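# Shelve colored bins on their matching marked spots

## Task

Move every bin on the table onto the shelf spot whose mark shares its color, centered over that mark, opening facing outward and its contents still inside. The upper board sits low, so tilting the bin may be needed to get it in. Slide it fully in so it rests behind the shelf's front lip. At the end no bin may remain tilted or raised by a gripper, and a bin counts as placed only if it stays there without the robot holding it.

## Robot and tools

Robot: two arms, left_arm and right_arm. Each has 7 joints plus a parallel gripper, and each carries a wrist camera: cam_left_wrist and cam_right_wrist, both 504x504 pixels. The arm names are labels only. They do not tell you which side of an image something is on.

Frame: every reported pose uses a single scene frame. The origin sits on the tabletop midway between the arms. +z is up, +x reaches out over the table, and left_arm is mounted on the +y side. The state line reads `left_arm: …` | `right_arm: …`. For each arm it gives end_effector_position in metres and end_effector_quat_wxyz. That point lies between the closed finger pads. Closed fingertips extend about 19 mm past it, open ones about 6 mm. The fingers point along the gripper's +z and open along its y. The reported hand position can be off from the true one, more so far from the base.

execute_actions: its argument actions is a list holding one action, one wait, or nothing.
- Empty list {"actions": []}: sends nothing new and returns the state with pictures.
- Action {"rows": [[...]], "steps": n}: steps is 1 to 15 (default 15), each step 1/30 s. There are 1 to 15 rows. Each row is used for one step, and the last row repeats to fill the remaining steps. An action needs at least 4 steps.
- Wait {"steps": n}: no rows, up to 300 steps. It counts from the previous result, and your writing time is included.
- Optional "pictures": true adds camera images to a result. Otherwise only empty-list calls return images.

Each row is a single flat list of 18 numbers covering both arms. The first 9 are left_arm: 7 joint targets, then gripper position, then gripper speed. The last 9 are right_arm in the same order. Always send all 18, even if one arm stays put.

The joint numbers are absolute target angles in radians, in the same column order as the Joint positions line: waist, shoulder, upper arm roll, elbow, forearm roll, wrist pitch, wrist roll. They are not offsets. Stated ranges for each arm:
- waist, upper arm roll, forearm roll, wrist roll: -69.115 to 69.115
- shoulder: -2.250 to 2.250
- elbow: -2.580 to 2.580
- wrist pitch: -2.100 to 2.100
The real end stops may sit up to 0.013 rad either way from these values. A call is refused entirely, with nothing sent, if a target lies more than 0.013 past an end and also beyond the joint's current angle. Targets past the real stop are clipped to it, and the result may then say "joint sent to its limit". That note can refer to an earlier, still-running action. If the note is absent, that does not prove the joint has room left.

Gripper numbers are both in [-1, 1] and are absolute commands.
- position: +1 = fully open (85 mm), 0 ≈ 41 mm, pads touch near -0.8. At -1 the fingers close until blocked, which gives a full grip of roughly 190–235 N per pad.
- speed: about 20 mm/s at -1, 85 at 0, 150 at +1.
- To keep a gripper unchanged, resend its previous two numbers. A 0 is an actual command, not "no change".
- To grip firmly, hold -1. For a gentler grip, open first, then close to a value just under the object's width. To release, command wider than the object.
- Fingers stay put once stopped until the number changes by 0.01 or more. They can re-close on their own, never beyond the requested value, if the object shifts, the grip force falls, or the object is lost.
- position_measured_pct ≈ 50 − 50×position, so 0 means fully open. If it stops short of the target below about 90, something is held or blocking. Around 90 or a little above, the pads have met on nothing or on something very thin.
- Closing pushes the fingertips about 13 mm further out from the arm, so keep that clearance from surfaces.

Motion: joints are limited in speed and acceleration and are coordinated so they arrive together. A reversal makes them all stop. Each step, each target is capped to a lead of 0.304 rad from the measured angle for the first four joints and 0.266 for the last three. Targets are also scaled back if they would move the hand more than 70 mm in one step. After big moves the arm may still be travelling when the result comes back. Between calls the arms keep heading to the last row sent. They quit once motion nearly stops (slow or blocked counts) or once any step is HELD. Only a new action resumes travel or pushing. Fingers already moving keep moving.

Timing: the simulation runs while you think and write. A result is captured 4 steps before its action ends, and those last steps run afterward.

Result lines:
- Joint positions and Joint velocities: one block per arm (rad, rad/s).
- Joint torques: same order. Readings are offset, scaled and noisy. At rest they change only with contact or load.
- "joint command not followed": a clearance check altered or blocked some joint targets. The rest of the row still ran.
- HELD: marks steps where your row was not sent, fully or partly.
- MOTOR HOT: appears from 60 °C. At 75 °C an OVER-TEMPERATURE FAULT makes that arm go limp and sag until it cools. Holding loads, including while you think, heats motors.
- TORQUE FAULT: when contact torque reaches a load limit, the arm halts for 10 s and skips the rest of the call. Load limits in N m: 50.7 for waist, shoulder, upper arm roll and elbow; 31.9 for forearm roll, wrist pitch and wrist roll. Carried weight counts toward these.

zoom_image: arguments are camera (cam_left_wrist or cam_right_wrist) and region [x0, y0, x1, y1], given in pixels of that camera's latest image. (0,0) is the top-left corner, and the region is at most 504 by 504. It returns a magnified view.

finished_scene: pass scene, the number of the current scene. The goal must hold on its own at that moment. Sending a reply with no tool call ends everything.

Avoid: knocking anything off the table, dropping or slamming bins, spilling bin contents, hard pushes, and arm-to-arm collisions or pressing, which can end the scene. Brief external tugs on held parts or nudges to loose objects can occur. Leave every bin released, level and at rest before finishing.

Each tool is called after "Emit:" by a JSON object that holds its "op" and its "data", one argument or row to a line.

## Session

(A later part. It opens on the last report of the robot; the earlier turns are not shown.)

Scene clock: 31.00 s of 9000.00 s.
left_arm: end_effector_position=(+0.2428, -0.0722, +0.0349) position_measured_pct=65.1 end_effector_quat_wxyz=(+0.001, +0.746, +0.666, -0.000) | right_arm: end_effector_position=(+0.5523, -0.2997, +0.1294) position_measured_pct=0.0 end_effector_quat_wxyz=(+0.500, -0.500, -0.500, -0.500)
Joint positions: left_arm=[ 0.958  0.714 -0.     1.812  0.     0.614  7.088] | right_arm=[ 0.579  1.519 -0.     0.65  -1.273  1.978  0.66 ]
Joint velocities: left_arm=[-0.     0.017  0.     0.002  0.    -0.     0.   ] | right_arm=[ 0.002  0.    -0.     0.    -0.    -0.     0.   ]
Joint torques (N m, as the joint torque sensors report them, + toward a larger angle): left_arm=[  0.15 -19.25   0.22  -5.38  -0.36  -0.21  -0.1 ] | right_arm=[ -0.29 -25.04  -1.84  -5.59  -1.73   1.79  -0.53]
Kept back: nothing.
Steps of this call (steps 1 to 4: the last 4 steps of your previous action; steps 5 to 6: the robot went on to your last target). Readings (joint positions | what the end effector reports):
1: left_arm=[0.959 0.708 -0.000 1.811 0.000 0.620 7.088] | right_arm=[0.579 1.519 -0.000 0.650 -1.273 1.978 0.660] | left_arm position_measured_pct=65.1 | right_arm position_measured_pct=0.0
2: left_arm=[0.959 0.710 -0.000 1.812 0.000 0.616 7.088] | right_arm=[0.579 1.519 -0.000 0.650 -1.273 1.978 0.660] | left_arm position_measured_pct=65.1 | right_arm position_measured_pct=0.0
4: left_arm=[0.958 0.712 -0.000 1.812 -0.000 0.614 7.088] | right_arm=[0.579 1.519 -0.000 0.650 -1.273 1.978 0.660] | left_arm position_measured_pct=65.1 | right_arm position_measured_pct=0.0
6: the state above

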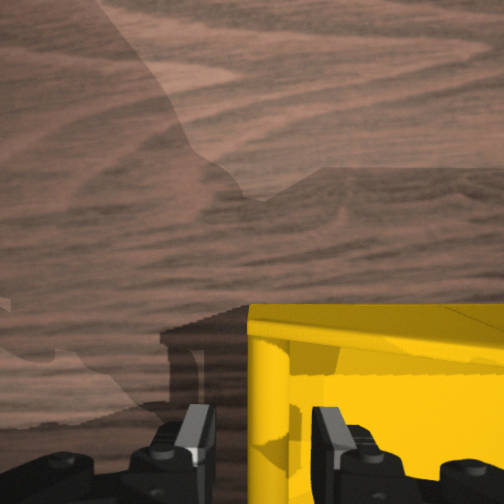

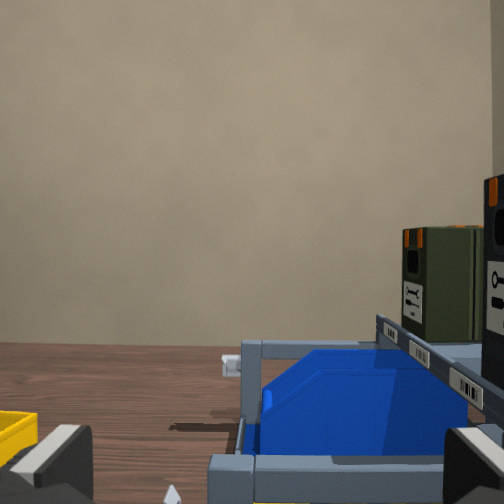

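Emit:
{"op": "execute_actions", "data": {
  "actions": [
    {"rows":[[0.9575,0.7158,0,1.8123,0,0.6135,7.088,-1,-0.3,0.579,1.519,0,0.65,-1.273,1.978,0.66,1,0]],"steps":15}
  ]
}}

Emit:
{"op": "execute_actions", "data": {
  "actions": [
    {"rows":[[0.9575,0.707,0,1.8093,0,0.6253,7.088,-1,-0.3,0.579,1.519,0,0.65,-1.273,1.978,0.66,1,0],[0.9575,0.6983,0,1.8063,0,0.637,7.088,-1,-0.3,0.579,1.519,0,0.65,-1.273,1.978,0.66,1,0],[0.9575,0.6895,0,1.8034,0,0.6488,7.088,-1,-0.3,0.579,1.519,0,0.65,-1.273,1.978,0.66,1,0],[0.9575,0.6807,0,1.8004,0,0.6605,7.088,-1,-0.3,0.579,1.519,0,0.65,-1.273,1.978,0.66,1,0],[0.9575,0.672,0,1.7974,0,0.6723,7.088,-1,-0.3,0.579,1.519,0,0.65,-1.273,1.978,0.66,1,0],[0.952,0.6632,0,1.7944,0,0.684,7.084,-1,-0.3,0.579,1.519,0,0.65,-1.273,1.978,0.66,1,0],[0.943,0.6544,0,1.7914,0,0.6958,7.078,-1,-0.3,0.579,1.519,0,0.65,-1.273,1.978,0.66,1,0],[0.931,0.6456,0,1.7885,0,0.7075,7.069,-1,-0.3,0.579,1.519,0,0.65,-1.273,1.978,0.66,1,0],[0.916,0.638,0,1.7845,0,0.7191,7.058,-1,-0.3,0.579,1.519,0,0.65,-1.273,1.978,0.66,1,0],[0.90,0.632,0,1.78,0,0.7296,7.047,-1,-0.3,0.579,1.519,0,0.65,-1.273,1.978,0.66,1,0],[0.884,0.632,0,1.776,0,0.7336,7.035,-1,-0.3,0.579,1.519,0,0.65,-1.273,1.978,0.66,1,0],[0.868,0.632,0,1.775,0,0.7346,7.024,-1,-0.3,0.579,1.519,0,0.65,-1.273,1.978,0.66,1,0],[0.852,0.632,0,1.774,0,0.7356,7.012,-1,-0.3,0.579,1.519,0,0.65,-1.273,1.978,0.66,1,0],[0.836,0.633,0,1.7725,0,0.7361,7.001,-1,-0.3,0.579,1.519,0,0.65,-1.273,1.978,0.66,1,0],[0.82,0.6335,0,1.771,0,0.7371,6.989,-1,-0.3,0.579,1.519,0,0.65,-1.273,1.978,0.66,1,0]],"steps":15}
  ]
}}

Emit:
{"op": "execute_actions", "data": {
  "actions": [
    {"rows":[[0.803,0.634,0,1.77,0,0.7376,6.977,-1,-0.3,0.579,1.519,0,0.65,-1.273,1.978,0.66,1,0],[0.786,0.6347,0,1.7685,0,0.7384,6.965,-1,-0.3,0.579,1.519,0,0.65,-1.273,1.978,0.66,1,0],[0.769,0.6353,0,1.767,0,0.7393,6.953,-1,-0.3,0.579,1.519,0,0.65,-1.273,1.978,0.66,1,0],[0.752,0.6359,0,1.7656,0,0.7401,6.94,-1,-0.3,0.579,1.519,0,0.65,-1.273,1.978,0.66,1,0],[0.735,0.6365,0,1.7643,0,0.7408,6.928,-1,-0.3,0.579,1.519,0,0.65,-1.273,1.978,0.66,1,0],[0.718,0.6371,0,1.763,0,0.7415,6.916,-1,-0.3,0.579,1.519,0,0.65,-1.273,1.978,0.66,1,0],[0.701,0.6377,0,1.7616,0,0.7423,6.904,-1,-0.3,0.579,1.519,0,0.65,-1.273,1.978,0.66,1,0],[0.684,0.6383,0,1.7603,0,0.743,6.891,-1,-0.3,0.579,1.519,0,0.65,-1.273,1.978,0.66,1,0],[0.667,0.639,0,1.7589,0,0.7437,6.879,-1,-0.3,0.579,1.519,0,0.65,-1.273,1.978,0.66,1,0],[0.65,0.6396,0,1.7575,0,0.7445,6.867,-1,-0.3,0.579,1.519,0,0.65,-1.273,1.978,0.66,1,0],[0.635,0.6402,0,1.7563,0,0.7451,6.856,-1,-0.3,0.579,1.519,0,0.65,-1.273,1.978,0.66,1,0],[0.6196,0.6407,0,1.7551,0,0.7458,6.845,-1,-0.3,0.579,1.519,0,0.65,-1.273,1.978,0.66,1,0]],"steps":15}
  ]
}}

Emit:
{"op": "execute_actions", "data": {
  "actions": [
    {"steps":8}
  ],
  "pictures": true
}}

Scene clock: 32.33 s of 9000.00 s.
left_arm: end_effector_position=(+0.2431, -0.0715, +0.0341) position_measured_pct=82.5 end_effector_quat_wxyz=(+0.000, +0.746, +0.666, +0.000) | right_arm: end_effector_position=(+0.5523, -0.2997, +0.1294) position_measured_pct=0.0 end_effector_quat_wxyz=(+0.500, -0.500, -0.500, -0.500)
Joint positions: left_arm=[ 0.957  0.715 -0.     1.812 -0.     0.614  7.088] | right_arm=[ 0.579  1.519 -0.     0.65  -1.273  1.978  0.66 ]
Joint velocities: left_arm=[-0.001 -0.004  0.     0.001 -0.     0.001 -0.001] | right_arm=[ 0.  0. -0.  0.  0. -0.  0.]
Joint torques (N m, as the joint torque sensors report them, + toward a larger angle): left_arm=[ -0.03 -18.59   0.57  -5.57  -0.26  -0.37   0.01] | right_arm=[  0.07 -25.24  -1.53  -5.65  -1.62   1.61  -0.54]
Steps of this call (steps 1 to 29: the robot went on to your last target; steps 30 to 40: the first 11 steps of this action). Readings (joint positions | what the end effector reports):
30: left_arm=[0.958 0.716 0.000 1.812 0.000 0.614 7.088] | right_arm=[0.579 1.519 -0.000 0.650 -1.273 1.978 0.660] | left_arm position_measured_pct=65.1 | right_arm position_measured_pct=0.0
31: left_arm=[0.958 0.716 0.000 1.812 0.000 0.614 7.088] | right_arm=[0.579 1.519 -0.000 0.650 -1.273 1.978 0.660] | left_arm position_measured_pct=65.5 | right_arm position_measured_pct=0.0
33: left_arm=[0.958 0.716 -0.000 1.812 -0.000 0.613 7.088] | right_arm=[0.579 1.519 -0.000 0.650 -1.273 1.978 0.660] | left_arm position_measured_pct=68.7 | right_arm position_measured_pct=0.0
37: left_arm=[0.957 0.716 -0.000 1.812 -0.000 0.613 7.088] | right_arm=[0.579 1.519 -0.000 0.650 -1.273 1.978 0.660] | left_arm position_measured_pct=77.4 | right_arm position_measured_pct=0.0
40: the state above

Scene clock: 32.83 s of 9000.00 s.
left_arm: end_effector_position=(+0.2564, -0.0619, +0.0710) position_measured_pct=84.1 end_effector_quat_wxyz=(-0.001, +0.742, +0.670, -0.000) | right_arm: end_effector_position=(+0.5523, -0.2997, +0.1294) position_measured_pct=0.0 end_effector_quat_wxyz=(+0.500, -0.500, -0.500, -0.500)
Joint positions: left_arm=[0.92  0.646 0.001 1.787 0.    0.712 7.063] | right_arm=[ 0.579  1.519 -0.     0.65  -1.273  1.978  0.66 ]
Joint velocities: left_arm=[-0.365 -0.159 -0.013 -0.106 -0.004  0.279 -0.264] | right_arm=[ 0.002  0.     0.     0.001 -0.    -0.     0.   ]
Joint torques (N m, as the joint torque sensors report them, + toward a larger angle): left_arm=[ -1.21 -19.24  -0.21  -7.46  -0.51  -0.61  -0.08] | right_arm=[ -0.13 -25.18  -1.72  -5.75  -1.5    1.87  -0.51]
Steps of this call (steps 1 to 4: the last 4 steps of your previous action; steps 5 to 15: the first 11 steps of this action). Readings (joint positions | what the end effector reports):
5: left_arm=[0.957 0.714 -0.000 1.812 -0.000 0.614 7.088] | right_arm=[0.579 1.519 -0.000 0.650 -1.273 1.978 0.660] | left_arm position_measured_pct=84.1 | right_arm position_measured_pct=0.0
6: left_arm=[0.957 0.710 -0.000 1.811 -0.000 0.619 7.088] | right_arm=[0.579 1.519 -0.000 0.650 -1.273 1.978 0.660] | left_arm position_measured_pct=84.1 | right_arm position_measured_pct=0.0
8: left_arm=[0.957 0.698 -0.000 1.807 0.000 0.636 7.088] | right_arm=[0.579 1.519 -0.000 0.650 -1.273 1.978 0.660] | left_arm position_measured_pct=84.1 | right_arm position_measured_pct=0.0
12: left_arm=[0.950 0.667 0.002 1.796 0.001 0.680 7.084] | right_arm=[0.579 1.519 -0.000 0.650 -1.273 1.978 0.660] | left_arm position_measured_pct=84.1 | right_arm position_measured_pct=0.0
15: the state above

Scene clock: 33.33 s of 9000.00 s.
left_arm: end_effector_position=(+0.3392, +0.0081, +0.0791) position_measured_pct=84.1 end_effector_quat_wxyz=(-0.001, +0.720, +0.694, -0.000) | right_arm: end_effector_position=(+0.5523, -0.2997, +0.1294) position_measured_pct=0.0 end_effector_quat_wxyz=(+0.500, -0.500, -0.500, -0.500)
Joint positions: left_arm=[0.686 0.64  0.    1.761 0.    0.743 6.893] | right_arm=[ 0.579  1.519 -0.     0.65  -1.273  1.978  0.66 ]
Joint velocities: left_arm=[-0.5    0.016 -0.002 -0.04  -0.001  0.021 -0.362] | right_arm=[ 0.001  0.     0.    -0.     0.    -0.    -0.   ]
Joint torques (N m, as the joint torque sensors report them, + toward a larger angle): left_arm=[  0.09 -20.78   0.23  -7.64  -0.46  -0.57   0.03] | right_arm=[  0.   -25.23  -1.75  -5.67  -1.61   1.85  -0.68]
Steps of this call (steps 1 to 4: the last 4 steps of your previous action; steps 5 to 15: the first 11 steps of this action). Readings (joint positions | what the end effector reports):
5: left_arm=[0.850 0.636 0.000 1.775 0.000 0.735 7.012] | right_arm=[0.579 1.519 -0.000 0.650 -1.273 1.978 0.660] | left_arm position_measured_pct=84.1 | right_arm position_measured_pct=0.0
6: left_arm=[0.834 0.636 0.000 1.773 0.000 0.736 7.000] | right_arm=[0.579 1.519 -0.000 0.650 -1.273 1.978 0.660] | left_arm position_measured_pct=84.1 | right_arm position_measured_pct=0.0
8: left_arm=[0.802 0.636 0.000 1.770 0.000 0.738 6.977] | right_arm=[0.579 1.519 -0.000 0.650 -1.273 1.978 0.660] | left_arm position_measured_pct=84.1 | right_arm position_measured_pct=0.0
12: left_arm=[0.736 0.638 0.000 1.765 0.000 0.741 6.929] | right_arm=[0.579 1.519 -0.000 0.650 -1.273 1.978 0.660] | left_arm position_measured_pct=84.1 | right_arm position_measured_pct=0.0
15: the state above

Scene clock: 33.60 s of 9000.00 s.
left_arm: end_effector_position=(+0.3588, +0.0306, +0.0792) position_measured_pct=84.1 end_effector_quat_wxyz=(-0.001, +0.714, +0.700, +0.000) | right_arm: end_effector_position=(+0.5523, -0.2997, +0.1294) position_measured_pct=0.0 end_effector_quat_wxyz=(+0.500, -0.500, -0.500, -0.500)
Joint positions: left_arm=[ 0.623  0.642 -0.001  1.756 -0.     0.746  6.845] | right_arm=[ 0.579  1.519 -0.     0.65  -1.273  1.978  0.66 ]
Joint velocities: left_arm=[-0.026  0.     0.022  0.     0.004  0.001 -0.003] | right_arm=[-0.     0.     0.     0.001  0.     0.    -0.   ]
Joint torques (N m, as the joint torque sensors report them, + toward a larger angle): left_arm=[  0.26 -20.92  -0.22  -7.32  -0.75  -0.11  -0.03] | right_arm=[  0.03 -25.24  -1.62  -5.54  -1.7    1.66  -0.38]
Kept back: nothing.
Steps of this call (steps 1 to 4: the last 4 steps of your previous action; steps 5 to 8: the robot went on to your last target). Readings (joint positions | what the end effector reports):
1: left_arm=[0.669 0.640 -0.000 1.760 0.000 0.744 6.881] | right_arm=[0.579 1.519 -0.000 0.650 -1.273 1.978 0.660] | left_arm position_measured_pct=84.1 | right_arm position_measured_pct=0.0
2: left_arm=[0.654 0.641 -0.000 1.758 -0.000 0.745 6.869] | right_arm=[0.579 1.519 -0.000 0.650 -1.273 1.978 0.660] | left_arm position_measured_pct=84.1 | right_arm position_measured_pct=0.0
4: left_arm=[0.632 0.642 -0.002 1.756 -0.001 0.746 6.852] | right_arm=[0.579 1.519 -0.000 0.650 -1.273 1.978 0.660] | left_arm position_measured_pct=84.1 | right_arm position_measured_pct=0.0
8: the state above

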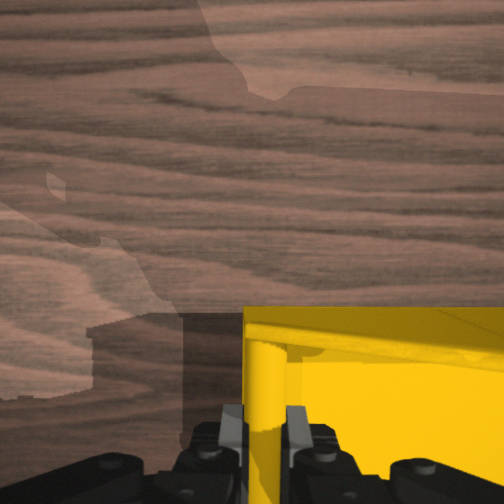

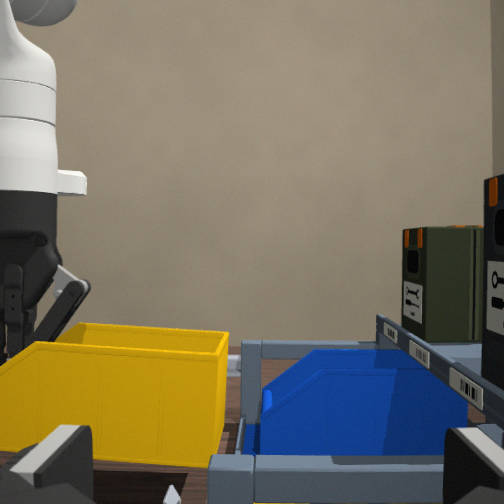

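Emit:
{"op": "execute_actions", "data": {
  "actions": [
    {"rows":[[0.612,0.6552,0,1.7294,0,0.757,6.8374,-1,-0.3,0.579,1.519,0,0.65,-1.273,1.978,0.66,1,0],[0.6045,0.6696,0,1.7038,0,0.7682,6.8298,-1,-0.3,0.579,1.519,0,0.65,-1.273,1.978,0.66,1,0],[0.597,0.6841,0,1.6781,0,0.7794,6.8222,-1,-0.3,0.579,1.519,0,0.65,-1.273,1.978,0.66,1,0],[0.5894,0.6985,0,1.6524,0,0.7906,6.8146,-1,-0.3,0.579,1.519,0,0.65,-1.273,1.978,0.66,1,0],[0.5818,0.713,0,1.6268,0,0.8019,6.807,-1,-0.3,0.579,1.519,0,0.65,-1.273,1.978,0.66,1,0],[0.5743,0.7274,0,1.6011,0,0.8131,6.7994,-1,-0.3,0.579,1.519,0,0.65,-1.273,1.978,0.66,1,0],[0.5667,0.7419,0,1.5754,0,0.8243,6.7918,-1,-0.3,0.579,1.519,0,0.65,-1.273,1.978,0.66,1,0],[0.5592,0.7563,0,1.5498,0,0.8355,6.7842,-1,-0.3,0.579,1.519,0,0.65,-1.273,1.978,0.66,1,0],[0.5516,0.7708,0,1.5241,0,0.8467,6.7766,-1,-0.3,0.579,1.519,0,0.65,-1.273,1.978,0.66,1,0],[0.5441,0.7852,0,1.4984,0,0.8579,6.769,-1,-0.3,0.579,1.519,0,0.65,-1.273,1.978,0.66,1,0],[0.5365,0.7997,0,1.4728,0,0.8691,6.7614,-1,-0.3,0.579,1.519,0,0.65,-1.273,1.978,0.66,1,0],[0.529,0.8141,0,1.4471,0,0.8804,6.7538,-1,-0.3,0.579,1.519,0,0.65,-1.273,1.978,0.66,1,0],[0.5214,0.8286,0,1.4214,0,0.8916,6.7462,-1,-0.3,0.579,1.519,0,0.65,-1.273,1.978,0.66,1,0],[0.5139,0.843,0,1.3958,0,0.9028,6.7386,-1,-0.3,0.579,1.519,0,0.65,-1.273,1.978,0.66,1,0],[0.5063,0.8575,0,1.3701,0,0.914,6.731,-1,-0.3,0.579,1.519,0,0.65,-1.273,1.978,0.66,1,0]],"steps":15}
  ]
}}

Emit:
{"op": "execute_actions", "data": {
  "actions": [
    {"steps":15}
  ],
  "pictures": true
}}

Scene clock: 34.40 s of 9000.00 s.
left_arm: end_effector_position=(+0.4193, +0.0265, +0.0682) position_measured_pct=84.1 end_effector_quat_wxyz=(-0.002, +0.714, +0.701, -0.001) | right_arm: end_effector_position=(+0.5523, -0.2997, +0.1294) position_measured_pct=0.0 end_effector_quat_wxyz=(+0.500, -0.500, -0.500, -0.500)
Joint positions: left_arm=[0.564 0.749 0.    1.568 0.    0.828 6.789] | right_arm=[ 0.579  1.519 -0.     0.65  -1.273  1.978  0.66 ]
Joint velocities: left_arm=[-0.212  0.402 -0.    -0.731  0.001  0.318 -0.215] | right_arm=[ 0.001  0.    -0.     0.    -0.     0.    -0.   ]
Joint torques (N m, as the joint torque sensors report them, + toward a larger angle): left_arm=[ -0.45 -22.59   0.01  -7.82  -0.51  -0.16   0.06] | right_arm=[  0.08 -25.06  -1.9   -5.38  -1.66   1.82  -0.52]
Steps of this call (steps 1 to 13: the robot went on to your last target; steps 14 to 24: the first 11 steps of this action). Readings (joint positions | what the end effector reports):
14: left_arm=[0.619 0.643 0.000 1.755 0.000 0.747 6.845] | right_arm=[0.579 1.519 -0.000 0.650 -1.273 1.978 0.660] | left_arm position_measured_pct=84.1 | right_arm position_measured_pct=0.0
15: left_arm=[0.617 0.647 0.001 1.750 0.000 0.749 6.843] | right_arm=[0.579 1.519 -0.000 0.650 -1.273 1.978 0.660] | left_arm position_measured_pct=84.1 | right_arm position_measured_pct=0.0
17: left_arm=[0.609 0.664 0.001 1.723 0.000 0.761 6.836] | right_arm=[0.579 1.519 -0.000 0.650 -1.273 1.978 0.660] | left_arm position_measured_pct=84.1 | right_arm position_measured_pct=0.0
21: left_arm=[0.585 0.710 0.000 1.639 0.000 0.797 6.811] | right_arm=[0.579 1.519 -0.000 0.650 -1.273 1.978 0.660] | left_arm position_measured_pct=84.1 | right_arm position_measured_pct=0.0
24: the state above

Scene clock: 34.90 s of 9000.00 s.
left_arm: end_effector_position=(+0.4795, +0.0293, +0.0566) position_measured_pct=84.1 end_effector_quat_wxyz=(-0.001, +0.714, +0.700, -0.000) | right_arm: end_effector_position=(+0.5523, -0.2997, +0.1294) position_measured_pct=0.0 end_effector_quat_wxyz=(+0.500, -0.500, -0.500, -0.500)
Joint positions: left_arm=[ 0.507  0.858 -0.     1.371  0.     0.914  6.731] | right_arm=[ 0.579  1.519 -0.     0.65  -1.273  1.978  0.66 ]
Joint velocities: left_arm=[-0.004  0.016  0.001 -0.002  0.     0.001 -0.001] | right_arm=[ 0.001 -0.    -0.     0.001 -0.001  0.    -0.   ]
Joint torques (N m, as the joint torque sensors report them, + toward a larger angle): left_arm=[ -0.54 -25.8    0.05  -8.25  -0.52  -0.37   0.01] | right_arm=[  0.16 -25.05  -1.61  -5.42  -1.82   1.76  -0.41]
Kept back: nothing.
Steps of this call (steps 1 to 4: the last 4 steps of your previous action; steps 5 to 15: the robot went on to your last target). Readings (joint positions | what the end effector reports):
1: left_arm=[0.557 0.763 0.000 1.543 0.000 0.839 6.782] | right_arm=[0.579 1.519 -0.000 0.650 -1.273 1.978 0.660] | left_arm position_measured_pct=84.1 | right_arm position_measured_pct=0.0
2: left_arm=[0.550 0.777 0.000 1.518 0.000 0.850 6.775] | right_arm=[0.579 1.519 -0.000 0.650 -1.273 1.978 0.660] | left_arm position_measured_pct=84.1 | right_arm position_measured_pct=0.0
4: left_arm=[0.535 0.805 0.000 1.468 0.000 0.872 6.760] | right_arm=[0.579 1.519 -0.000 0.650 -1.273 1.978 0.660] | left_arm position_measured_pct=84.1 | right_arm position_measured_pct=0.0
8: left_arm=[0.512 0.848 -0.001 1.388 -0.000 0.907 6.736] | right_arm=[0.579 1.519 -0.000 0.650 -1.273 1.978 0.660] | left_arm position_measured_pct=84.1 | right_arm position_measured_pct=0.0
15: the state above

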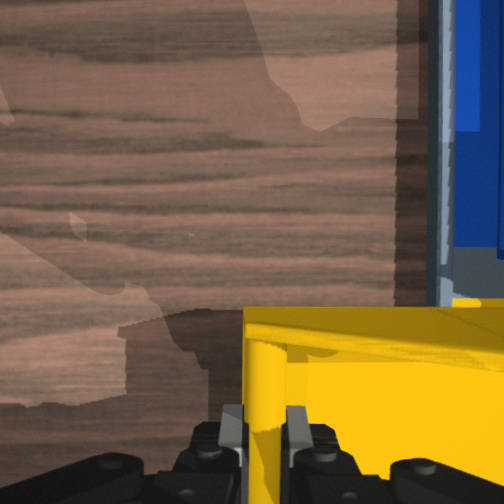

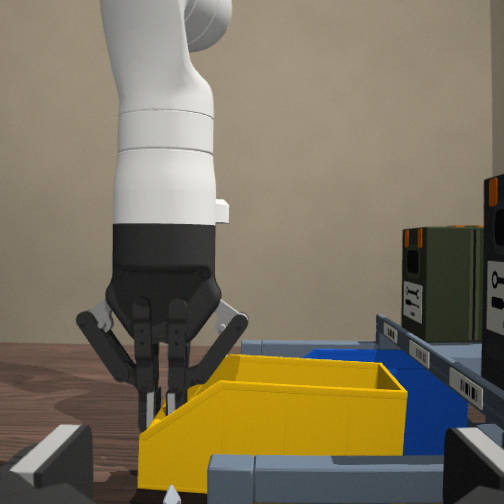

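Emit:
{"op": "execute_actions", "data": {
  "actions": [
    {"rows":[[0.503,0.8659,0,1.351,0,0.9247,6.7277,-1,-0.3,0.579,1.519,0,0.65,-1.273,1.978,0.66,1,0],[0.4996,0.8743,0,1.3318,0,0.9355,6.7243,-1,-0.3,0.579,1.519,0,0.65,-1.273,1.978,0.66,1,0],[0.4962,0.8827,0,1.3127,0,0.9462,6.721,-1,-0.3,0.579,1.519,0,0.65,-1.273,1.978,0.66,1,0],[0.4929,0.8911,0,1.2935,0,0.9569,6.7177,-1,-0.3,0.579,1.519,0,0.65,-1.273,1.978,0.66,1,0],[0.4895,0.8996,0,1.2744,0,0.9676,6.7143,-1,-0.3,0.579,1.519,0,0.65,-1.273,1.978,0.66,1,0],[0.4862,0.908,0,1.2553,0,0.9784,6.711,-1,-0.3,0.579,1.519,0,0.65,-1.273,1.978,0.66,1,0],[0.4828,0.9164,0,1.2361,0,0.9891,6.7077,-1,-0.3,0.579,1.519,0,0.65,-1.273,1.978,0.66,1,0],[0.4795,0.9248,0,1.217,0,0.9998,6.7043,-1,-0.3,0.579,1.519,0,0.65,-1.273,1.978,0.66,1,0],[0.4761,0.9332,0,1.1978,0,1.0105,6.701,-1,-0.3,0.579,1.519,0,0.65,-1.273,1.978,0.66,1,0],[0.4728,0.9416,0,1.1787,0,1.0213,6.6977,-1,-0.3,0.579,1.519,0,0.65,-1.273,1.978,0.66,1,0],[0.4694,0.95,0,1.1596,0,1.032,6.6943,-1,-0.3,0.579,1.519,0,0.65,-1.273,1.978,0.66,1,0],[0.4661,0.9585,0,1.1404,0,1.0427,6.691,-1,-0.3,0.579,1.519,0,0.65,-1.273,1.978,0.66,1,0],[0.4627,0.9669,0,1.1213,0,1.0534,6.6877,-1,-0.3,0.579,1.519,0,0.65,-1.273,1.978,0.66,1,0],[0.4594,0.9753,0,1.1021,0,1.0642,6.6843,-1,-0.3,0.579,1.519,0,0.65,-1.273,1.978,0.66,1,0],[0.456,0.9837,0,1.083,0,1.0749,6.681,-1,-0.3,0.579,1.519,0,0.65,-1.273,1.978,0.66,1,0]],"steps":15}
  ]
}}

Emit:
{"op": "execute_actions", "data": {
  "actions": [
    {"steps":12}
  ],
  "pictures": true
}}

Scene clock: 35.83 s of 9000.00 s.
left_arm: end_effector_position=(+0.5157, +0.0288, +0.0552) position_measured_pct=84.1 end_effector_quat_wxyz=(-0.002, +0.714, +0.700, -0.001) | right_arm: end_effector_position=(+0.5523, -0.2997, +0.1294) position_measured_pct=0.0 end_effector_quat_wxyz=(+0.500, -0.500, -0.500, -0.500)
Joint positions: left_arm=[0.48  0.925 0.    1.222 0.    0.998 6.705] | right_arm=[ 0.579  1.519 -0.     0.65  -1.273  1.978  0.66 ]
Joint velocities: left_arm=[-0.097  0.239 -0.    -0.556 -0.     0.311 -0.097] | right_arm=[ 0.001  0.    -0.    -0.001  0.     0.001  0.   ]
Joint torques (N m, as the joint torque sensors report them, + toward a larger angle): left_arm=[  0.1  -26.68   0.13  -9.38  -0.46  -0.33  -0.02] | right_arm=[ -0.02 -25.11  -1.71  -5.7   -1.49   1.73  -0.3 ]
Steps of this call (steps 1 to 15: the robot went on to your last target; steps 16 to 17: nothing new was sent; steps 18 to 28: the first 11 steps of this action). Readings (joint positions | what the end effector reports):
18: left_arm=[0.506 0.860 0.000 1.370 0.000 0.915 6.731] | right_arm=[0.579 1.519 -0.000 0.650 -1.273 1.978 0.660] | left_arm position_measured_pct=84.1 | right_arm position_measured_pct=0.0
19: left_arm=[0.505 0.863 0.000 1.365 0.000 0.918 6.730] | right_arm=[0.579 1.519 -0.000 0.650 -1.273 1.978 0.660] | left_arm position_measured_pct=84.1 | right_arm position_measured_pct=0.0
21: left_arm=[0.501 0.874 0.001 1.341 0.000 0.931 6.726] | right_arm=[0.579 1.519 -0.000 0.650 -1.273 1.978 0.660] | left_arm position_measured_pct=84.1 | right_arm position_measured_pct=0.0
25: left_arm=[0.490 0.902 0.000 1.277 0.000 0.967 6.715] | right_arm=[0.579 1.519 -0.000 0.650 -1.273 1.978 0.660] | left_arm position_measured_pct=84.1 | right_arm position_measured_pct=0.0
28: the state above

Scene clock: 36.23 s of 9000.00 s.
left_arm: end_effector_position=(+0.5475, +0.0305, +0.0568) position_measured_pct=84.1 end_effector_quat_wxyz=(-0.001, +0.714, +0.700, -0.000) | right_arm: end_effector_position=(+0.5523, -0.2997, +0.1294) position_measured_pct=0.0 end_effector_quat_wxyz=(+0.500, -0.500, -0.500, -0.500)
Joint positions: left_arm=[ 0.456  0.983 -0.     1.084 -0.     1.075  6.681] | right_arm=[ 0.579  1.519 -0.     0.65  -1.273  1.978  0.66 ]
Joint velocities: left_arm=[-0.002  0.018  0.005 -0.009  0.002  0.005  0.   ] | right_arm=[-0.     0.    -0.     0.001 -0.001 -0.     0.   ]
Joint torques (N m, as the joint torque sensors report them, + toward a larger angle): left_arm=[  0.13 -28.17   0.44  -9.69  -0.5   -0.06  -0.07] | right_arm=[ -0.01 -25.22  -1.72  -5.6   -1.35   1.69  -0.47]
Kept back: nothing.
Steps of this call (steps 1 to 4: the last 4 steps of your previous action; steps 5 to 12: the robot went on to your last target). Readings (joint positions | what the end effector reports):
1: left_arm=[0.477 0.933 0.000 1.203 0.000 1.008 6.702] | right_arm=[0.579 1.519 -0.000 0.650 -1.273 1.978 0.660] | left_arm position_measured_pct=84.1 | right_arm position_measured_pct=0.0
2: left_arm=[0.474 0.942 0.000 1.185 0.000 1.019 6.699] | right_arm=[0.579 1.519 -0.000 0.650 -1.273 1.978 0.660] | left_arm position_measured_pct=84.1 | right_arm position_measured_pct=0.0
4: left_arm=[0.467 0.958 0.000 1.147 0.000 1.040 6.692] | right_arm=[0.579 1.519 -0.000 0.650 -1.273 1.978 0.660] | left_arm position_measured_pct=84.1 | right_arm position_measured_pct=0.0
8: left_arm=[0.457 0.981 -0.001 1.091 -0.000 1.071 6.682] | right_arm=[0.579 1.519 -0.000 0.650 -1.273 1.978 0.660] | left_arm position_measured_pct=84.1 | right_arm position_measured_pct=0.0
12: the state above

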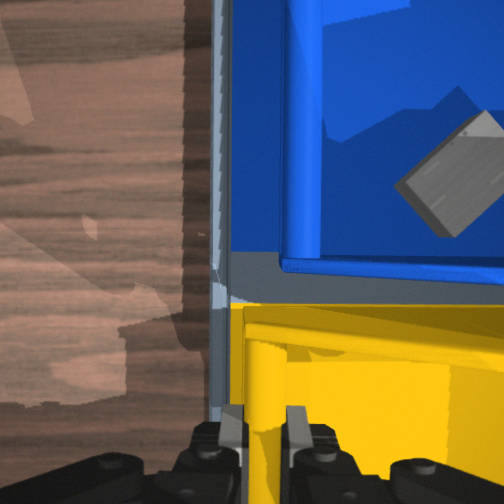

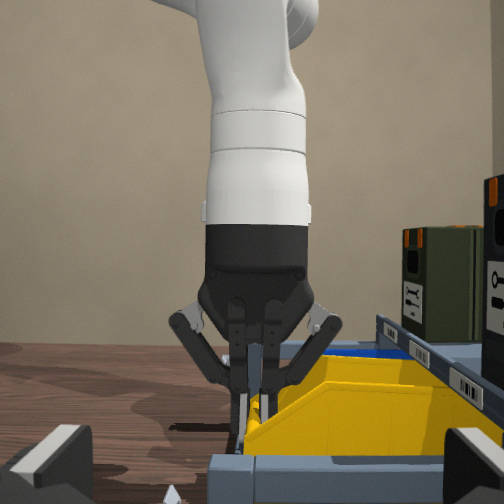

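Emit:
{"op": "execute_actions", "data": {
  "actions": [
    {"rows":[[0.454,0.9878,0,1.0791,0,1.0747,6.679,-1,-0.3,0.579,1.519,0,0.65,-1.273,1.978,0.66,1,0],[0.452,0.9919,0,1.0751,0,1.0746,6.677,-1,-0.3,0.579,1.519,0,0.65,-1.273,1.978,0.66,1,0],[0.4505,0.996,0,1.0712,0,1.0744,6.6755,-1,-0.3,0.579,1.519,0,0.65,-1.273,1.978,0.66,1,0],[0.4497,1.0001,0,1.0672,0,1.0742,6.6747,-1,-0.3,0.579,1.519,0,0.65,-1.273,1.978,0.66,1,0],[0.449,1.0043,0,1.0633,0,1.074,6.674,-1,-0.3,0.579,1.519,0,0.65,-1.273,1.978,0.66,1,0],[0.4484,1.0084,0,1.0594,0,1.0739,6.6734,-1,-0.3,0.579,1.519,0,0.65,-1.273,1.978,0.66,1,0],[0.4478,1.0125,0,1.0554,0,1.0737,6.6728,-1,-0.3,0.579,1.519,0,0.65,-1.273,1.978,0.66,1,0],[0.4472,1.0166,0,1.0515,0,1.0735,6.6722,-1,-0.3,0.579,1.519,0,0.65,-1.273,1.978,0.66,1,0],[0.4466,1.0207,0,1.0475,0,1.0734,6.6716,-1,-0.3,0.579,1.519,0,0.65,-1.273,1.978,0.66,1,0],[0.446,1.0248,0,1.0436,0,1.0732,6.671,-1,-0.3,0.579,1.519,0,0.65,-1.273,1.978,0.66,1,0]],"steps":15}
  ]
}}

Emit:
{"op": "execute_actions", "data": {
  "actions": [
    {"steps":6}
  ],
  "pictures": true
}}

Scene clock: 36.97 s of 9000.00 s.
left_arm: end_effector_position=(+0.5573, +0.0325, +0.0428) position_measured_pct=84.1 end_effector_quat_wxyz=(-0.001, +0.714, +0.700, -0.001) | right_arm: end_effector_position=(+0.5523, -0.2997, +0.1294) position_measured_pct=0.0 end_effector_quat_wxyz=(+0.500, -0.500, -0.500, -0.500)
Joint positions: left_arm=[0.447 1.021 0.    1.049 0.    1.074 6.672] | right_arm=[ 0.579  1.519 -0.     0.65  -1.273  1.978  0.66 ]
Joint velocities: left_arm=[-0.011  0.077  0.011 -0.069  0.022  0.036 -0.015] | right_arm=[-0. -0.  0.  0.  0.  0.  0.]
Joint torques (N m, as the joint torque sensors report them, + toward a larger angle): left_arm=[ -0.21 -28.     0.16  -9.5   -0.63  -0.75  -0.05] | right_arm=[  0.15 -25.66  -1.51  -5.43  -1.7    1.77  -0.6 ]
Steps of this call (steps 1 to 11: the robot went on to your last target; steps 12 to 22: the first 11 steps of this action). Readings (joint positions | what the end effector reports):
12: left_arm=[0.456 0.986 0.000 1.083 0.000 1.075 6.681] | right_arm=[0.579 1.519 -0.000 0.650 -1.273 1.978 0.660] | left_arm position_measured_pct=84.1 | right_arm position_measured_pct=0.0
13: left_arm=[0.455 0.989 0.000 1.081 0.000 1.075 6.680] | right_arm=[0.579 1.519 -0.000 0.650 -1.273 1.978 0.660] | left_arm position_measured_pct=84.1 | right_arm position_measured_pct=0.0
15: left_arm=[0.452 0.995 0.000 1.075 0.000 1.075 6.677] | right_arm=[0.579 1.519 -0.000 0.650 -1.273 1.978 0.660] | left_arm position_measured_pct=84.1 | right_arm position_measured_pct=0.0
19: left_arm=[0.449 1.010 -0.000 1.060 -0.000 1.074 6.673] | right_arm=[0.579 1.519 -0.000 0.650 -1.273 1.978 0.660] | left_arm position_measured_pct=84.1 | right_arm position_measured_pct=0.0
22: the state above

Scene clock: 37.17 s of 9000.00 s.
left_arm: end_effector_position=(+0.5572, +0.0320, +0.0413) position_measured_pct=84.1 end_effector_quat_wxyz=(-0.002, +0.714, +0.700, -0.001) | right_arm: end_effector_position=(+0.5523, -0.2997, +0.1294) position_measured_pct=0.0 end_effector_quat_wxyz=(+0.500, -0.500, -0.500, -0.500)
Joint positions: left_arm=[0.447 1.025 0.001 1.045 0.001 1.075 6.671] | right_arm=[ 0.579  1.519 -0.     0.65  -1.273  1.978  0.66 ]
Joint velocities: left_arm=[-0.     0.005 -0.    -0.002  0.    -0.     0.   ] | right_arm=[-0.001  0.    -0.    -0.     0.     0.     0.   ]
Joint torques (N m, as the joint torque sensors report them, + toward a larger angle): left_arm=[ -0.65 -27.85  -0.19  -9.66  -0.75  -1.15  -0.06] | right_arm=[  0.18 -25.16  -1.75  -5.47  -1.76   1.84  -0.41]
Kept back: nothing.
Steps of this call (steps 1 to 4: the last 4 steps of your previous action; steps 5 to 6: the robot went on to your last target). Readings (joint positions | what the end effector reports):
1: left_arm=[0.447 1.023 0.000 1.047 0.001 1.075 6.671] | right_arm=[0.579 1.519 -0.000 0.650 -1.273 1.978 0.660] | left_arm position_measured_pct=84.1 | right_arm position_measured_pct=0.0
2: left_arm=[0.447 1.024 0.001 1.046 0.001 1.075 6.671] | right_arm=[0.579 1.519 -0.000 0.650 -1.273 1.978 0.660] | left_arm position_measured_pct=84.1 | right_arm position_measured_pct=0.0
4: left_arm=[0.447 1.025 0.001 1.046 0.001 1.075 6.671] | right_arm=[0.579 1.519 -0.000 0.650 -1.273 1.978 0.660] | left_arm position_measured_pct=84.1 | right_arm position_measured_pct=0.0
6: the state above

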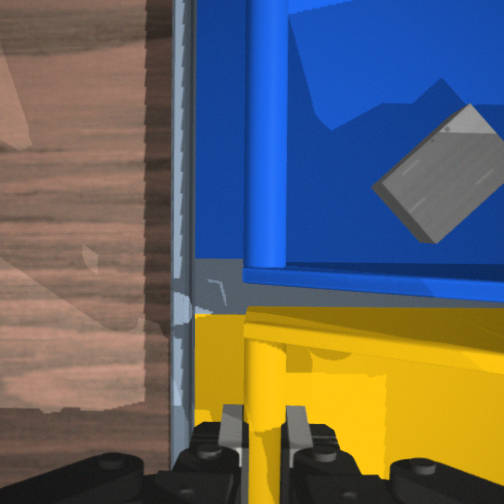

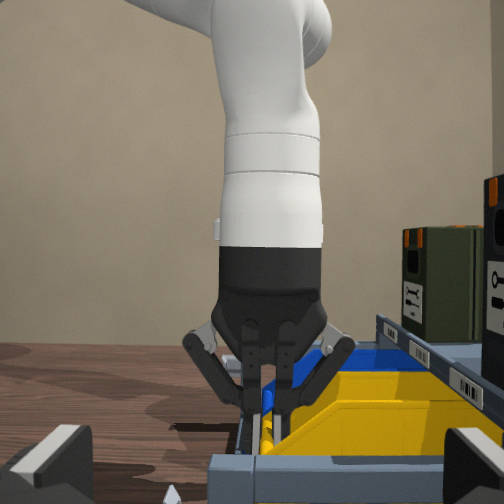

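Emit:
{"op": "execute_actions", "data": {
  "actions": [
    {"rows":[[0.447,1.022,0,1.05,0,1.0696,6.671,-0.3,0,0.579,1.519,0,0.65,-1.273,1.978,0.66,1,0],[0.447,1.022,0,1.05,0,1.0696,6.671,-0.3,0,0.579,1.519,0,0.65,-1.273,1.978,0.66,1,0],[0.447,1.022,0,1.05,0,1.0696,6.671,-0.3,0,0.579,1.519,0,0.65,-1.273,1.978,0.66,1,0],[0.447,1.022,0,1.05,0,1.0696,6.671,-0.3,0,0.579,1.519,0,0.65,-1.273,1.978,0.66,1,0],[0.447,1.022,0,1.05,0,1.0696,6.671,-0.3,0,0.579,1.519,0,0.65,-1.273,1.978,0.66,1,0],[0.447,1.022,0,1.05,0,1.0696,6.671,-0.3,0,0.579,1.519,0,0.65,-1.273,1.978,0.66,1,0],[0.447,1.022,0,1.05,0,1.0696,6.671,-0.3,0,0.579,1.519,0,0.65,-1.273,1.978,0.66,1,0],[0.447,0.9541,0,0.998,0,1.1895,6.671,-0.3,0,0.579,1.519,0,0.65,-1.273,1.978,0.66,1,0]],"steps":15}
  ]
}}

Emit:
{"op": "execute_actions", "data": {
  "actions": [
    {"rows":[[0.2984,0.8673,0,1.1855,0,1.0888,6.5234,-0.3,0,0.579,1.519,0,0.65,-1.273,1.978,0.66,1,0]],"steps":12}
  ]
}}

Emit:
{"op": "execute_actions", "data": {
  "actions": [
    {"rows":[[0.2984,0.9434,0,1.2313,0,0.9669,6.5234,-0.3,0,0.579,1.519,0,0.65,-1.273,1.978,0.66,1,0]],"steps":12}
  ]
}}

Emit:
{"op": "execute_actions", "data": {
  "actions": [
    {"rows":[[0.2984,0.9434,0,1.2313,0,0.9669,6.5234,-1,-0.3,0.579,1.519,0,0.65,-1.273,1.978,0.66,1,0]],"steps":14}
  ],
  "pictures": true
}}

Emit:
{"op": "execute_actions", "data": {
  "actions": [
    {"rows":[[0.2965,0.9425,0,1.2313,0,0.9678,6.5215,-1,-0.3,0.579,1.519,0,0.65,-1.273,1.978,0.66,1,0],[0.295,0.9425,0,1.2313,0,0.9678,6.52,-1,-0.3,0.579,1.519,0,0.65,-1.273,1.978,0.66,1,0],[0.294,0.9425,0,1.2313,0,0.9678,6.519,-1,-0.3,0.579,1.519,0,0.65,-1.273,1.978,0.66,1,0]],"steps":12}
  ],
  "pictures": true
}}

Scene clock: 38.00 s of 9000.00 s.
left_arm: end_effector_position=(+0.5582, +0.0322, +0.0694) position_measured_pct=65.5 end_effector_quat_wxyz=(-0.000, +0.714, +0.700, -0.000) | right_arm: end_effector_position=(+0.5523, -0.2997, +0.1294) position_measured_pct=0.0 end_effector_quat_wxyz=(+0.500, -0.500, -0.500, -0.500)
Joint positions: left_arm=[ 0.447  0.989 -0.     1.027  0.     1.126  6.671] | right_arm=[ 0.579  1.519 -0.     0.65  -1.273  1.978  0.66 ]
Joint velocities: left_arm=[-0.001 -0.478  0.    -0.379 -0.     0.872 -0.   ] | right_arm=[ 0.    -0.     0.     0.001 -0.001  0.    -0.   ]
Joint torques (N m, as the joint torque sensors report them, + toward a larger angle): left_arm=[ -0.33 -33.38   0.56 -11.33  -0.54  -0.17  -0.09] | right_arm=[  0.16 -25.11  -1.68  -5.45  -1.46   1.92  -0.63]
Steps of this call (steps 1 to 14: the robot went on to your last target; steps 15 to 25: the first 11 steps of this action). Readings (joint positions | what the end effector reports):
15: left_arm=[0.447 1.025 0.001 1.046 0.001 1.075 6.671] | right_arm=[0.579 1.519 -0.000 0.650 -1.273 1.978 0.660] | left_arm position_measured_pct=84.1 | right_arm position_measured_pct=0.0
16: left_arm=[0.447 1.024 0.000 1.048 0.000 1.073 6.671] | right_arm=[0.579 1.519 -0.000 0.650 -1.273 1.978 0.660] | left_arm position_measured_pct=84.1 | right_arm position_measured_pct=0.0
18: left_arm=[0.447 1.023 0.000 1.050 0.000 1.070 6.671] | right_arm=[0.579 1.519 -0.000 0.650 -1.273 1.978 0.660] | left_arm position_measured_pct=79.4 | right_arm position_measured_pct=0.0
22: left_arm=[0.447 1.021 -0.000 1.049 -0.000 1.071 6.671] | right_arm=[0.579 1.519 -0.000 0.650 -1.273 1.978 0.660] | left_arm position_measured_pct=68.7 | right_arm position_measured_pct=0.0
25: the state above

Scene clock: 38.40 s of 9000.00 s.
left_arm: end_effector_position=(+0.5617, +0.1029, +0.1014) position_measured_pct=65.1 end_effector_quat_wxyz=(+0.002, +0.713, +0.701, +0.001) | right_arm: end_effector_position=(+0.5523, -0.2997, +0.1294) position_measured_pct=0.0 end_effector_quat_wxyz=(+0.500, -0.500, -0.500, -0.500)
Joint positions: left_arm=[ 0.339  0.89  -0.001  1.131 -0.001  1.116  6.566] | right_arm=[ 0.579  1.519 -0.     0.65  -1.273  1.978  0.66 ]
Joint velocities: left_arm=[-0.505 -0.267 -0.051  0.66  -0.021 -0.341 -0.542] | right_arm=[-0.  0.  0. -0. -0.  0. -0.]
Joint torques (N m, as the joint torque sensors report them, + toward a larger angle): left_arm=[  4.06 -24.09   2.31  -8.44   0.33  -0.33  -0.09] | right_arm=[ -0.29 -25.18  -1.97  -5.49  -1.56   1.58  -0.64]
Steps of this call (steps 1 to 4: the last 4 steps of your previous action; steps 5 to 12: the first 8 steps of this action). Readings (joint positions | what the end effector reports):
5: left_arm=[0.446 0.955 0.000 0.999 0.000 1.188 6.670] | right_arm=[0.579 1.519 -0.000 0.650 -1.273 1.978 0.660] | left_arm position_measured_pct=65.1 | right_arm position_measured_pct=0.0
6: left_arm=[0.441 0.951 0.002 1.005 0.001 1.185 6.666] | right_arm=[0.579 1.519 -0.000 0.650 -1.273 1.978 0.660] | left_arm position_measured_pct=65.1 | right_arm position_measured_pct=0.0
8: left_arm=[0.418 0.936 0.003 1.032 0.001 1.169 6.646] | right_arm=[0.579 1.519 -0.000 0.650 -1.273 1.978 0.660] | left_arm position_measured_pct=65.1 | right_arm position_measured_pct=0.0
12: the state above

Scene clock: 38.80 s of 9000.00 s.
left_arm: end_effector_position=(+0.5575, +0.1291, +0.0431) position_measured_pct=65.1 end_effector_quat_wxyz=(-0.000, +0.714, +0.700, -0.000) | right_arm: end_effector_position=(+0.5523, -0.2997, +0.1294) position_measured_pct=0.0 end_effector_quat_wxyz=(+0.500, -0.500, -0.500, -0.500)
Joint positions: left_arm=[ 0.299  0.941 -0.     1.232  0.     0.969  6.523] | right_arm=[ 0.579  1.519 -0.     0.65  -1.273  1.978  0.66 ]
Joint velocities: left_arm=[-0.005  0.03  -0.001  0.037  0.001 -0.075 -0.001] | right_arm=[ 0.     0.    -0.    -0.001 -0.    -0.    -0.   ]
Joint torques (N m, as the joint torque sensors report them, + toward a larger angle): left_arm=[  0.19 -31.62   0.57 -10.51  -0.61  -0.31  -0.11] | right_arm=[ -0.01 -24.78  -1.71  -5.61  -1.61   1.45  -0.45]
Steps of this call (steps 1 to 4: the last 4 steps of your previous action; steps 5 to 12: the first 8 steps of this action). Readings (joint positions | what the end effector reports):
5: left_arm=[0.302 0.872 -0.002 1.184 -0.001 1.088 6.524] | right_arm=[0.579 1.519 -0.000 0.650 -1.273 1.978 0.660] | left_arm position_measured_pct=65.1 | right_arm position_measured_pct=0.0
6: left_arm=[0.301 0.877 -0.001 1.187 -0.000 1.080 6.524] | right_arm=[0.579 1.519 -0.000 0.650 -1.273 1.978 0.660] | left_arm position_measured_pct=65.1 | right_arm position_measured_pct=0.0
8: left_arm=[0.300 0.904 0.000 1.203 0.000 1.037 6.523] | right_arm=[0.579 1.519 -0.000 0.650 -1.273 1.978 0.660] | left_arm position_measured_pct=65.1 | right_arm position_measured_pct=0.0
12: the state above

Scene clock: 39.27 s of 9000.00 s.
left_arm: end_effector_position=(+0.5579, +0.1291, +0.0421) position_measured_pct=81.3 end_effector_quat_wxyz=(-0.000, +0.714, +0.701, -0.000) | right_arm: end_effector_position=(+0.5523, -0.2997, +0.1294) position_measured_pct=0.0 end_effector_quat_wxyz=(+0.500, -0.500, -0.500, -0.500)
Joint positions: left_arm=[0.298 0.943 0.    1.231 0.    0.967 6.524] | right_arm=[ 0.579  1.519 -0.     0.65  -1.273  1.978  0.66 ]
Joint velocities: left_arm=[-0.    -0.002 -0.     0.     0.002  0.003  0.002] | right_arm=[-0.002  0.     0.     0.     0.001 -0.     0.   ]
Joint torques (N m, as the joint torque sensors report them, + toward a larger angle): left_arm=[ -0.02 -24.22   0.44  -7.97  -0.65  -0.38  -0.23] | right_arm=[  0.09 -25.12  -1.53  -5.54  -1.67   1.76  -0.41]
Steps of this call (steps 1 to 4: the last 4 steps of your previous action; steps 5 to 14: the first 10 steps of this action). Readings (joint positions | what the end effector reports):
5: left_arm=[0.298 0.943 -0.000 1.231 -0.000 0.967 6.523] | right_arm=[0.579 1.519 -0.000 0.650 -1.273 1.978 0.660] | left_arm position_measured_pct=65.1 | right_arm position_measured_pct=0.0
6: left_arm=[0.298 0.943 -0.000 1.231 -0.000 0.967 6.523] | right_arm=[0.579 1.519 -0.000 0.650 -1.273 1.978 0.660] | left_arm position_measured_pct=65.5 | right_arm position_measured_pct=0.0
8: left_arm=[0.298 0.943 -0.000 1.231 -0.000 0.967 6.523] | right_arm=[0.579 1.519 -0.000 0.650 -1.273 1.978 0.660] | left_arm position_measured_pct=68.7 | right_arm position_measured_pct=0.0
12: left_arm=[0.298 0.943 -0.000 1.231 -0.000 0.967 6.523] | right_arm=[0.579 1.519 -0.000 0.650 -1.273 1.978 0.660] | left_arm position_measured_pct=77.4 | right_arm position_measured_pct=0.0
14: the state above

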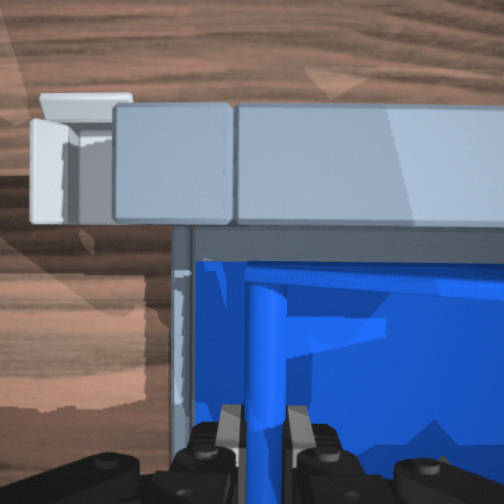

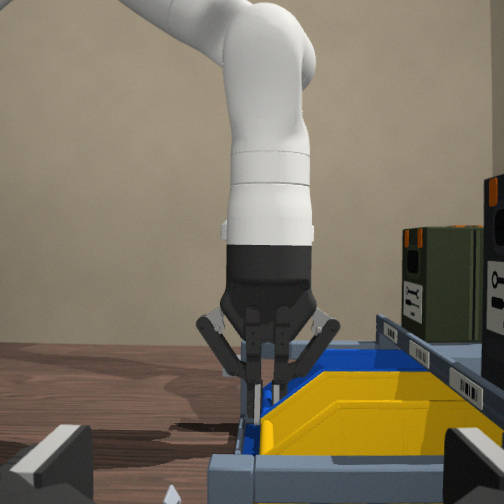

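Scene clock: 39.67 s of 9000.00 s.
left_arm: end_effector_position=(+0.5577, +0.1302, +0.0423) position_measured_pct=84.1 end_effector_quat_wxyz=(-0.000, +0.714, +0.700, -0.001) | right_arm: end_effector_position=(+0.5523, -0.2997, +0.1294) position_measured_pct=0.0 end_effector_quat_wxyz=(+0.500, -0.500, -0.500, -0.500)
Joint positions: left_arm=[0.295 0.943 0.001 1.232 0.001 0.968 6.519] | right_arm=[ 0.579  1.519 -0.     0.65  -1.273  1.978  0.66 ]
Joint velocities: left_arm=[-0.001  0.001  0.    -0.001 -0.001  0.    -0.002] | right_arm=[ 0.001 -0.    -0.    -0.    -0.001  0.     0.   ]
Joint torques (N m, as the joint torque sensors report them, + toward a larger angle): left_arm=[ -1.07 -24.7   -0.71  -8.27  -0.85  -0.52   0.01] | right_arm=[ -0.11 -25.38  -1.7   -5.5   -1.67   1.81  -0.53]
Steps of this call (steps 1 to 4: the last 4 steps of your previous action; steps 5 to 12: the first 8 steps of this action). Readings (joint positions | what the end effector reports):
5: left_arm=[0.298 0.943 0.000 1.231 0.000 0.967 6.523] | right_arm=[0.579 1.519 -0.000 0.650 -1.273 1.978 0.660] | left_arm position_measured_pct=84.1 | right_arm position_measured_pct=0.0
6: left_arm=[0.297 0.943 0.001 1.232 0.000 0.968 6.522] | right_arm=[0.579 1.519 -0.000 0.650 -1.273 1.978 0.660] | left_arm position_measured_pct=84.1 | right_arm position_measured_pct=0.0
8: left_arm=[0.296 0.943 0.001 1.232 0.001 0.968 6.520] | right_arm=[0.579 1.519 -0.000 0.650 -1.273 1.978 0.660] | left_arm position_measured_pct=84.1 | right_arm position_measured_pct=0.0
12: the state above

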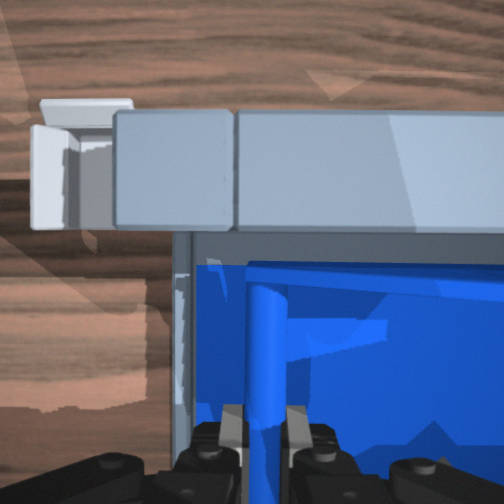

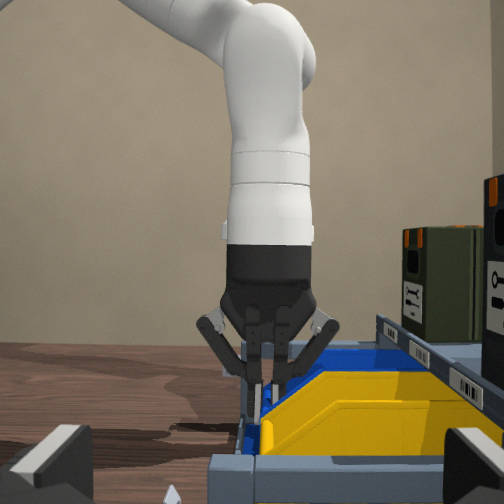

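A touch more, then release and rise.

Emit:
{"op": "execute_actions", "data": {
  "actions": [
    {"rows":[[0.292,0.941,0,1.235,0,0.9656,6.52,-1,-0.3,0.579,1.519,0,0.65,-1.273,1.978,0.66,1,0],[0.292,0.941,0,1.235,0,0.9656,6.52,-1,-0.3,0.579,1.519,0,0.65,-1.273,1.978,0.66,1,0],[0.292,0.941,0,1.235,0,0.9656,6.52,-1,-0.3,0.579,1.519,0,0.65,-1.273,1.978,0.66,1,0],[0.292,0.941,0,1.235,0,0.9656,6.52,-1,-0.3,0.579,1.519,0,0.65,-1.273,1.978,0.66,1,0],[0.292,0.941,0,1.235,0,0.9656,6.52,-1,-0.3,0.579,1.519,0,0.65,-1.273,1.978,0.66,1,0],[0.292,0.941,0,1.235,0,0.9656,6.52,-1,-0.3,0.579,1.519,0,0.65,-1.273,1.978,0.66,1,0],[0.292,0.941,0,1.235,0,0.9656,6.52,-0.3,0,0.579,1.519,0,0.65,-1.273,1.978,0.66,1,0]],"steps":13}
  ]
}}

Emit:
{"op": "execute_actions", "data": {
  "actions": [
    {"rows":[[0.292,0.8673,0,1.1855,0,1.0888,6.52,-0.3,0,0.579,1.519,0,0.65,-1.273,1.978,0.66,1,0]],"steps":13}
  ],
  "pictures": true
}}

Scene clock: 40.20 s of 9000.00 s.
left_arm: end_effector_position=(+0.5576, +0.1316, +0.0421) position_measured_pct=82.1 end_effector_quat_wxyz=(-0.000, +0.713, +0.701, -0.001) | right_arm: end_effector_position=(+0.5523, -0.2997, +0.1294) position_measured_pct=0.0 end_effector_quat_wxyz=(+0.500, -0.500, -0.500, -0.500)
Joint positions: left_arm=[0.294 0.942 0.001 1.235 0.    0.966 6.52 ] | right_arm=[ 0.579  1.519 -0.     0.65  -1.273  1.978  0.66 ]
Joint velocities: left_arm=[-0.005  0.005 -0.008  0.003 -0.004  0.002  0.003] | right_arm=[ 0.001  0.    -0.     0.     0.     0.    -0.   ]
Joint torques (N m, as the joint torque sensors report them, + toward a larger angle): left_arm=[ -0.37 -25.61  -0.45  -8.15  -0.76  -0.05   0.12] | right_arm=[  0.01 -25.12  -1.94  -5.73  -1.78   1.79  -0.58]
Steps of this call (steps 1 to 4: the last 4 steps of your previous action; steps 5 to 7: the robot went on to your last target; steps 8 to 16: the first 9 steps of this action). Readings (joint positions | what the end effector reports):
8: left_arm=[0.295 0.942 0.001 1.232 0.001 0.968 6.519] | right_arm=[0.579 1.519 -0.000 0.650 -1.273 1.978 0.660] | left_arm position_measured_pct=84.1 | right_arm position_measured_pct=0.0
9: left_arm=[0.294 0.942 0.001 1.234 0.001 0.967 6.519] | right_arm=[0.579 1.519 -0.000 0.650 -1.273 1.978 0.660] | left_arm position_measured_pct=84.1 | right_arm position_measured_pct=0.0
11: left_arm=[0.294 0.941 0.001 1.235 0.001 0.966 6.520] | right_arm=[0.579 1.519 -0.000 0.650 -1.273 1.978 0.660] | left_arm position_measured_pct=84.1 | right_arm position_measured_pct=0.0
15: left_arm=[0.294 0.941 0.001 1.235 0.001 0.966 6.520] | right_arm=[0.579 1.519 -0.000 0.650 -1.273 1.978 0.660] | left_arm position_measured_pct=84.1 | right_arm position_measured_pct=0.0
16: the state above

Scene clock: 40.63 s of 9000.00 s.
left_arm: end_effector_position=(+0.5593, +0.1327, +0.0990) position_measured_pct=65.1 end_effector_quat_wxyz=(-0.000, +0.713, +0.701, -0.000) | right_arm: end_effector_position=(+0.5523, -0.2997, +0.1294) position_measured_pct=0.0 end_effector_quat_wxyz=(+0.500, -0.500, -0.500, -0.500)
Joint positions: left_arm=[ 0.292  0.869  0.     1.185 -0.     1.088  6.52 ] | right_arm=[ 0.579  1.519 -0.     0.65  -1.273  1.978  0.66 ]
Joint velocities: left_arm=[ 0.001 -0.007 -0.001  0.008  0.001  0.026  0.001] | right_arm=[-0.001  0.    -0.     0.001 -0.001  0.     0.   ]
Joint torques (N m, as the joint torque sensors report them, + toward a larger angle): left_arm=[ -0.05 -24.5    0.03  -8.21  -0.54   0.21  -0.11] | right_arm=[  0.17 -25.11  -1.59  -5.77  -1.74   1.81  -0.54]
Steps of this call (steps 1 to 4: the last 4 steps of your previous action; steps 5 to 13: the first 9 steps of this action). Readings (joint positions | what the end effector reports):
5: left_arm=[0.292 0.940 -0.000 1.234 -0.000 0.967 6.520] | right_arm=[0.579 1.519 -0.000 0.650 -1.273 1.978 0.660] | left_arm position_measured_pct=68.7 | right_arm position_measured_pct=0.0
6: left_arm=[0.292 0.934 -0.000 1.231 0.000 0.976 6.520] | right_arm=[0.579 1.519 -0.000 0.650 -1.273 1.978 0.660] | left_arm position_measured_pct=67.1 | right_arm position_measured_pct=0.0
8: left_arm=[0.292 0.907 -0.000 1.214 0.000 1.020 6.520] | right_arm=[0.579 1.519 -0.000 0.650 -1.273 1.978 0.660] | left_arm position_measured_pct=65.5 | right_arm position_measured_pct=0.0
12: left_arm=[0.292 0.869 0.000 1.185 -0.000 1.086 6.520] | right_arm=[0.579 1.519 -0.000 0.650 -1.273 1.978 0.660] | left_arm position_measured_pct=65.1 | right_arm position_measured_pct=0.0
13: the state above

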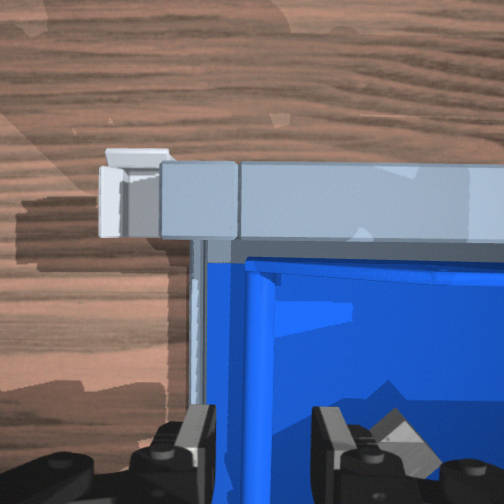

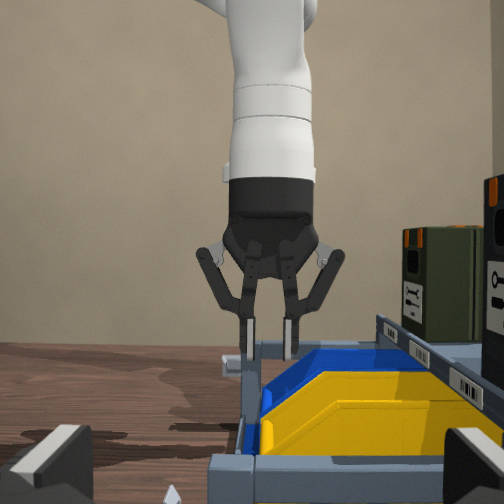

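Emit:
{"op": "finished_scene", "data": {
  "scene": 1
}}

The scene is finished: the task was done.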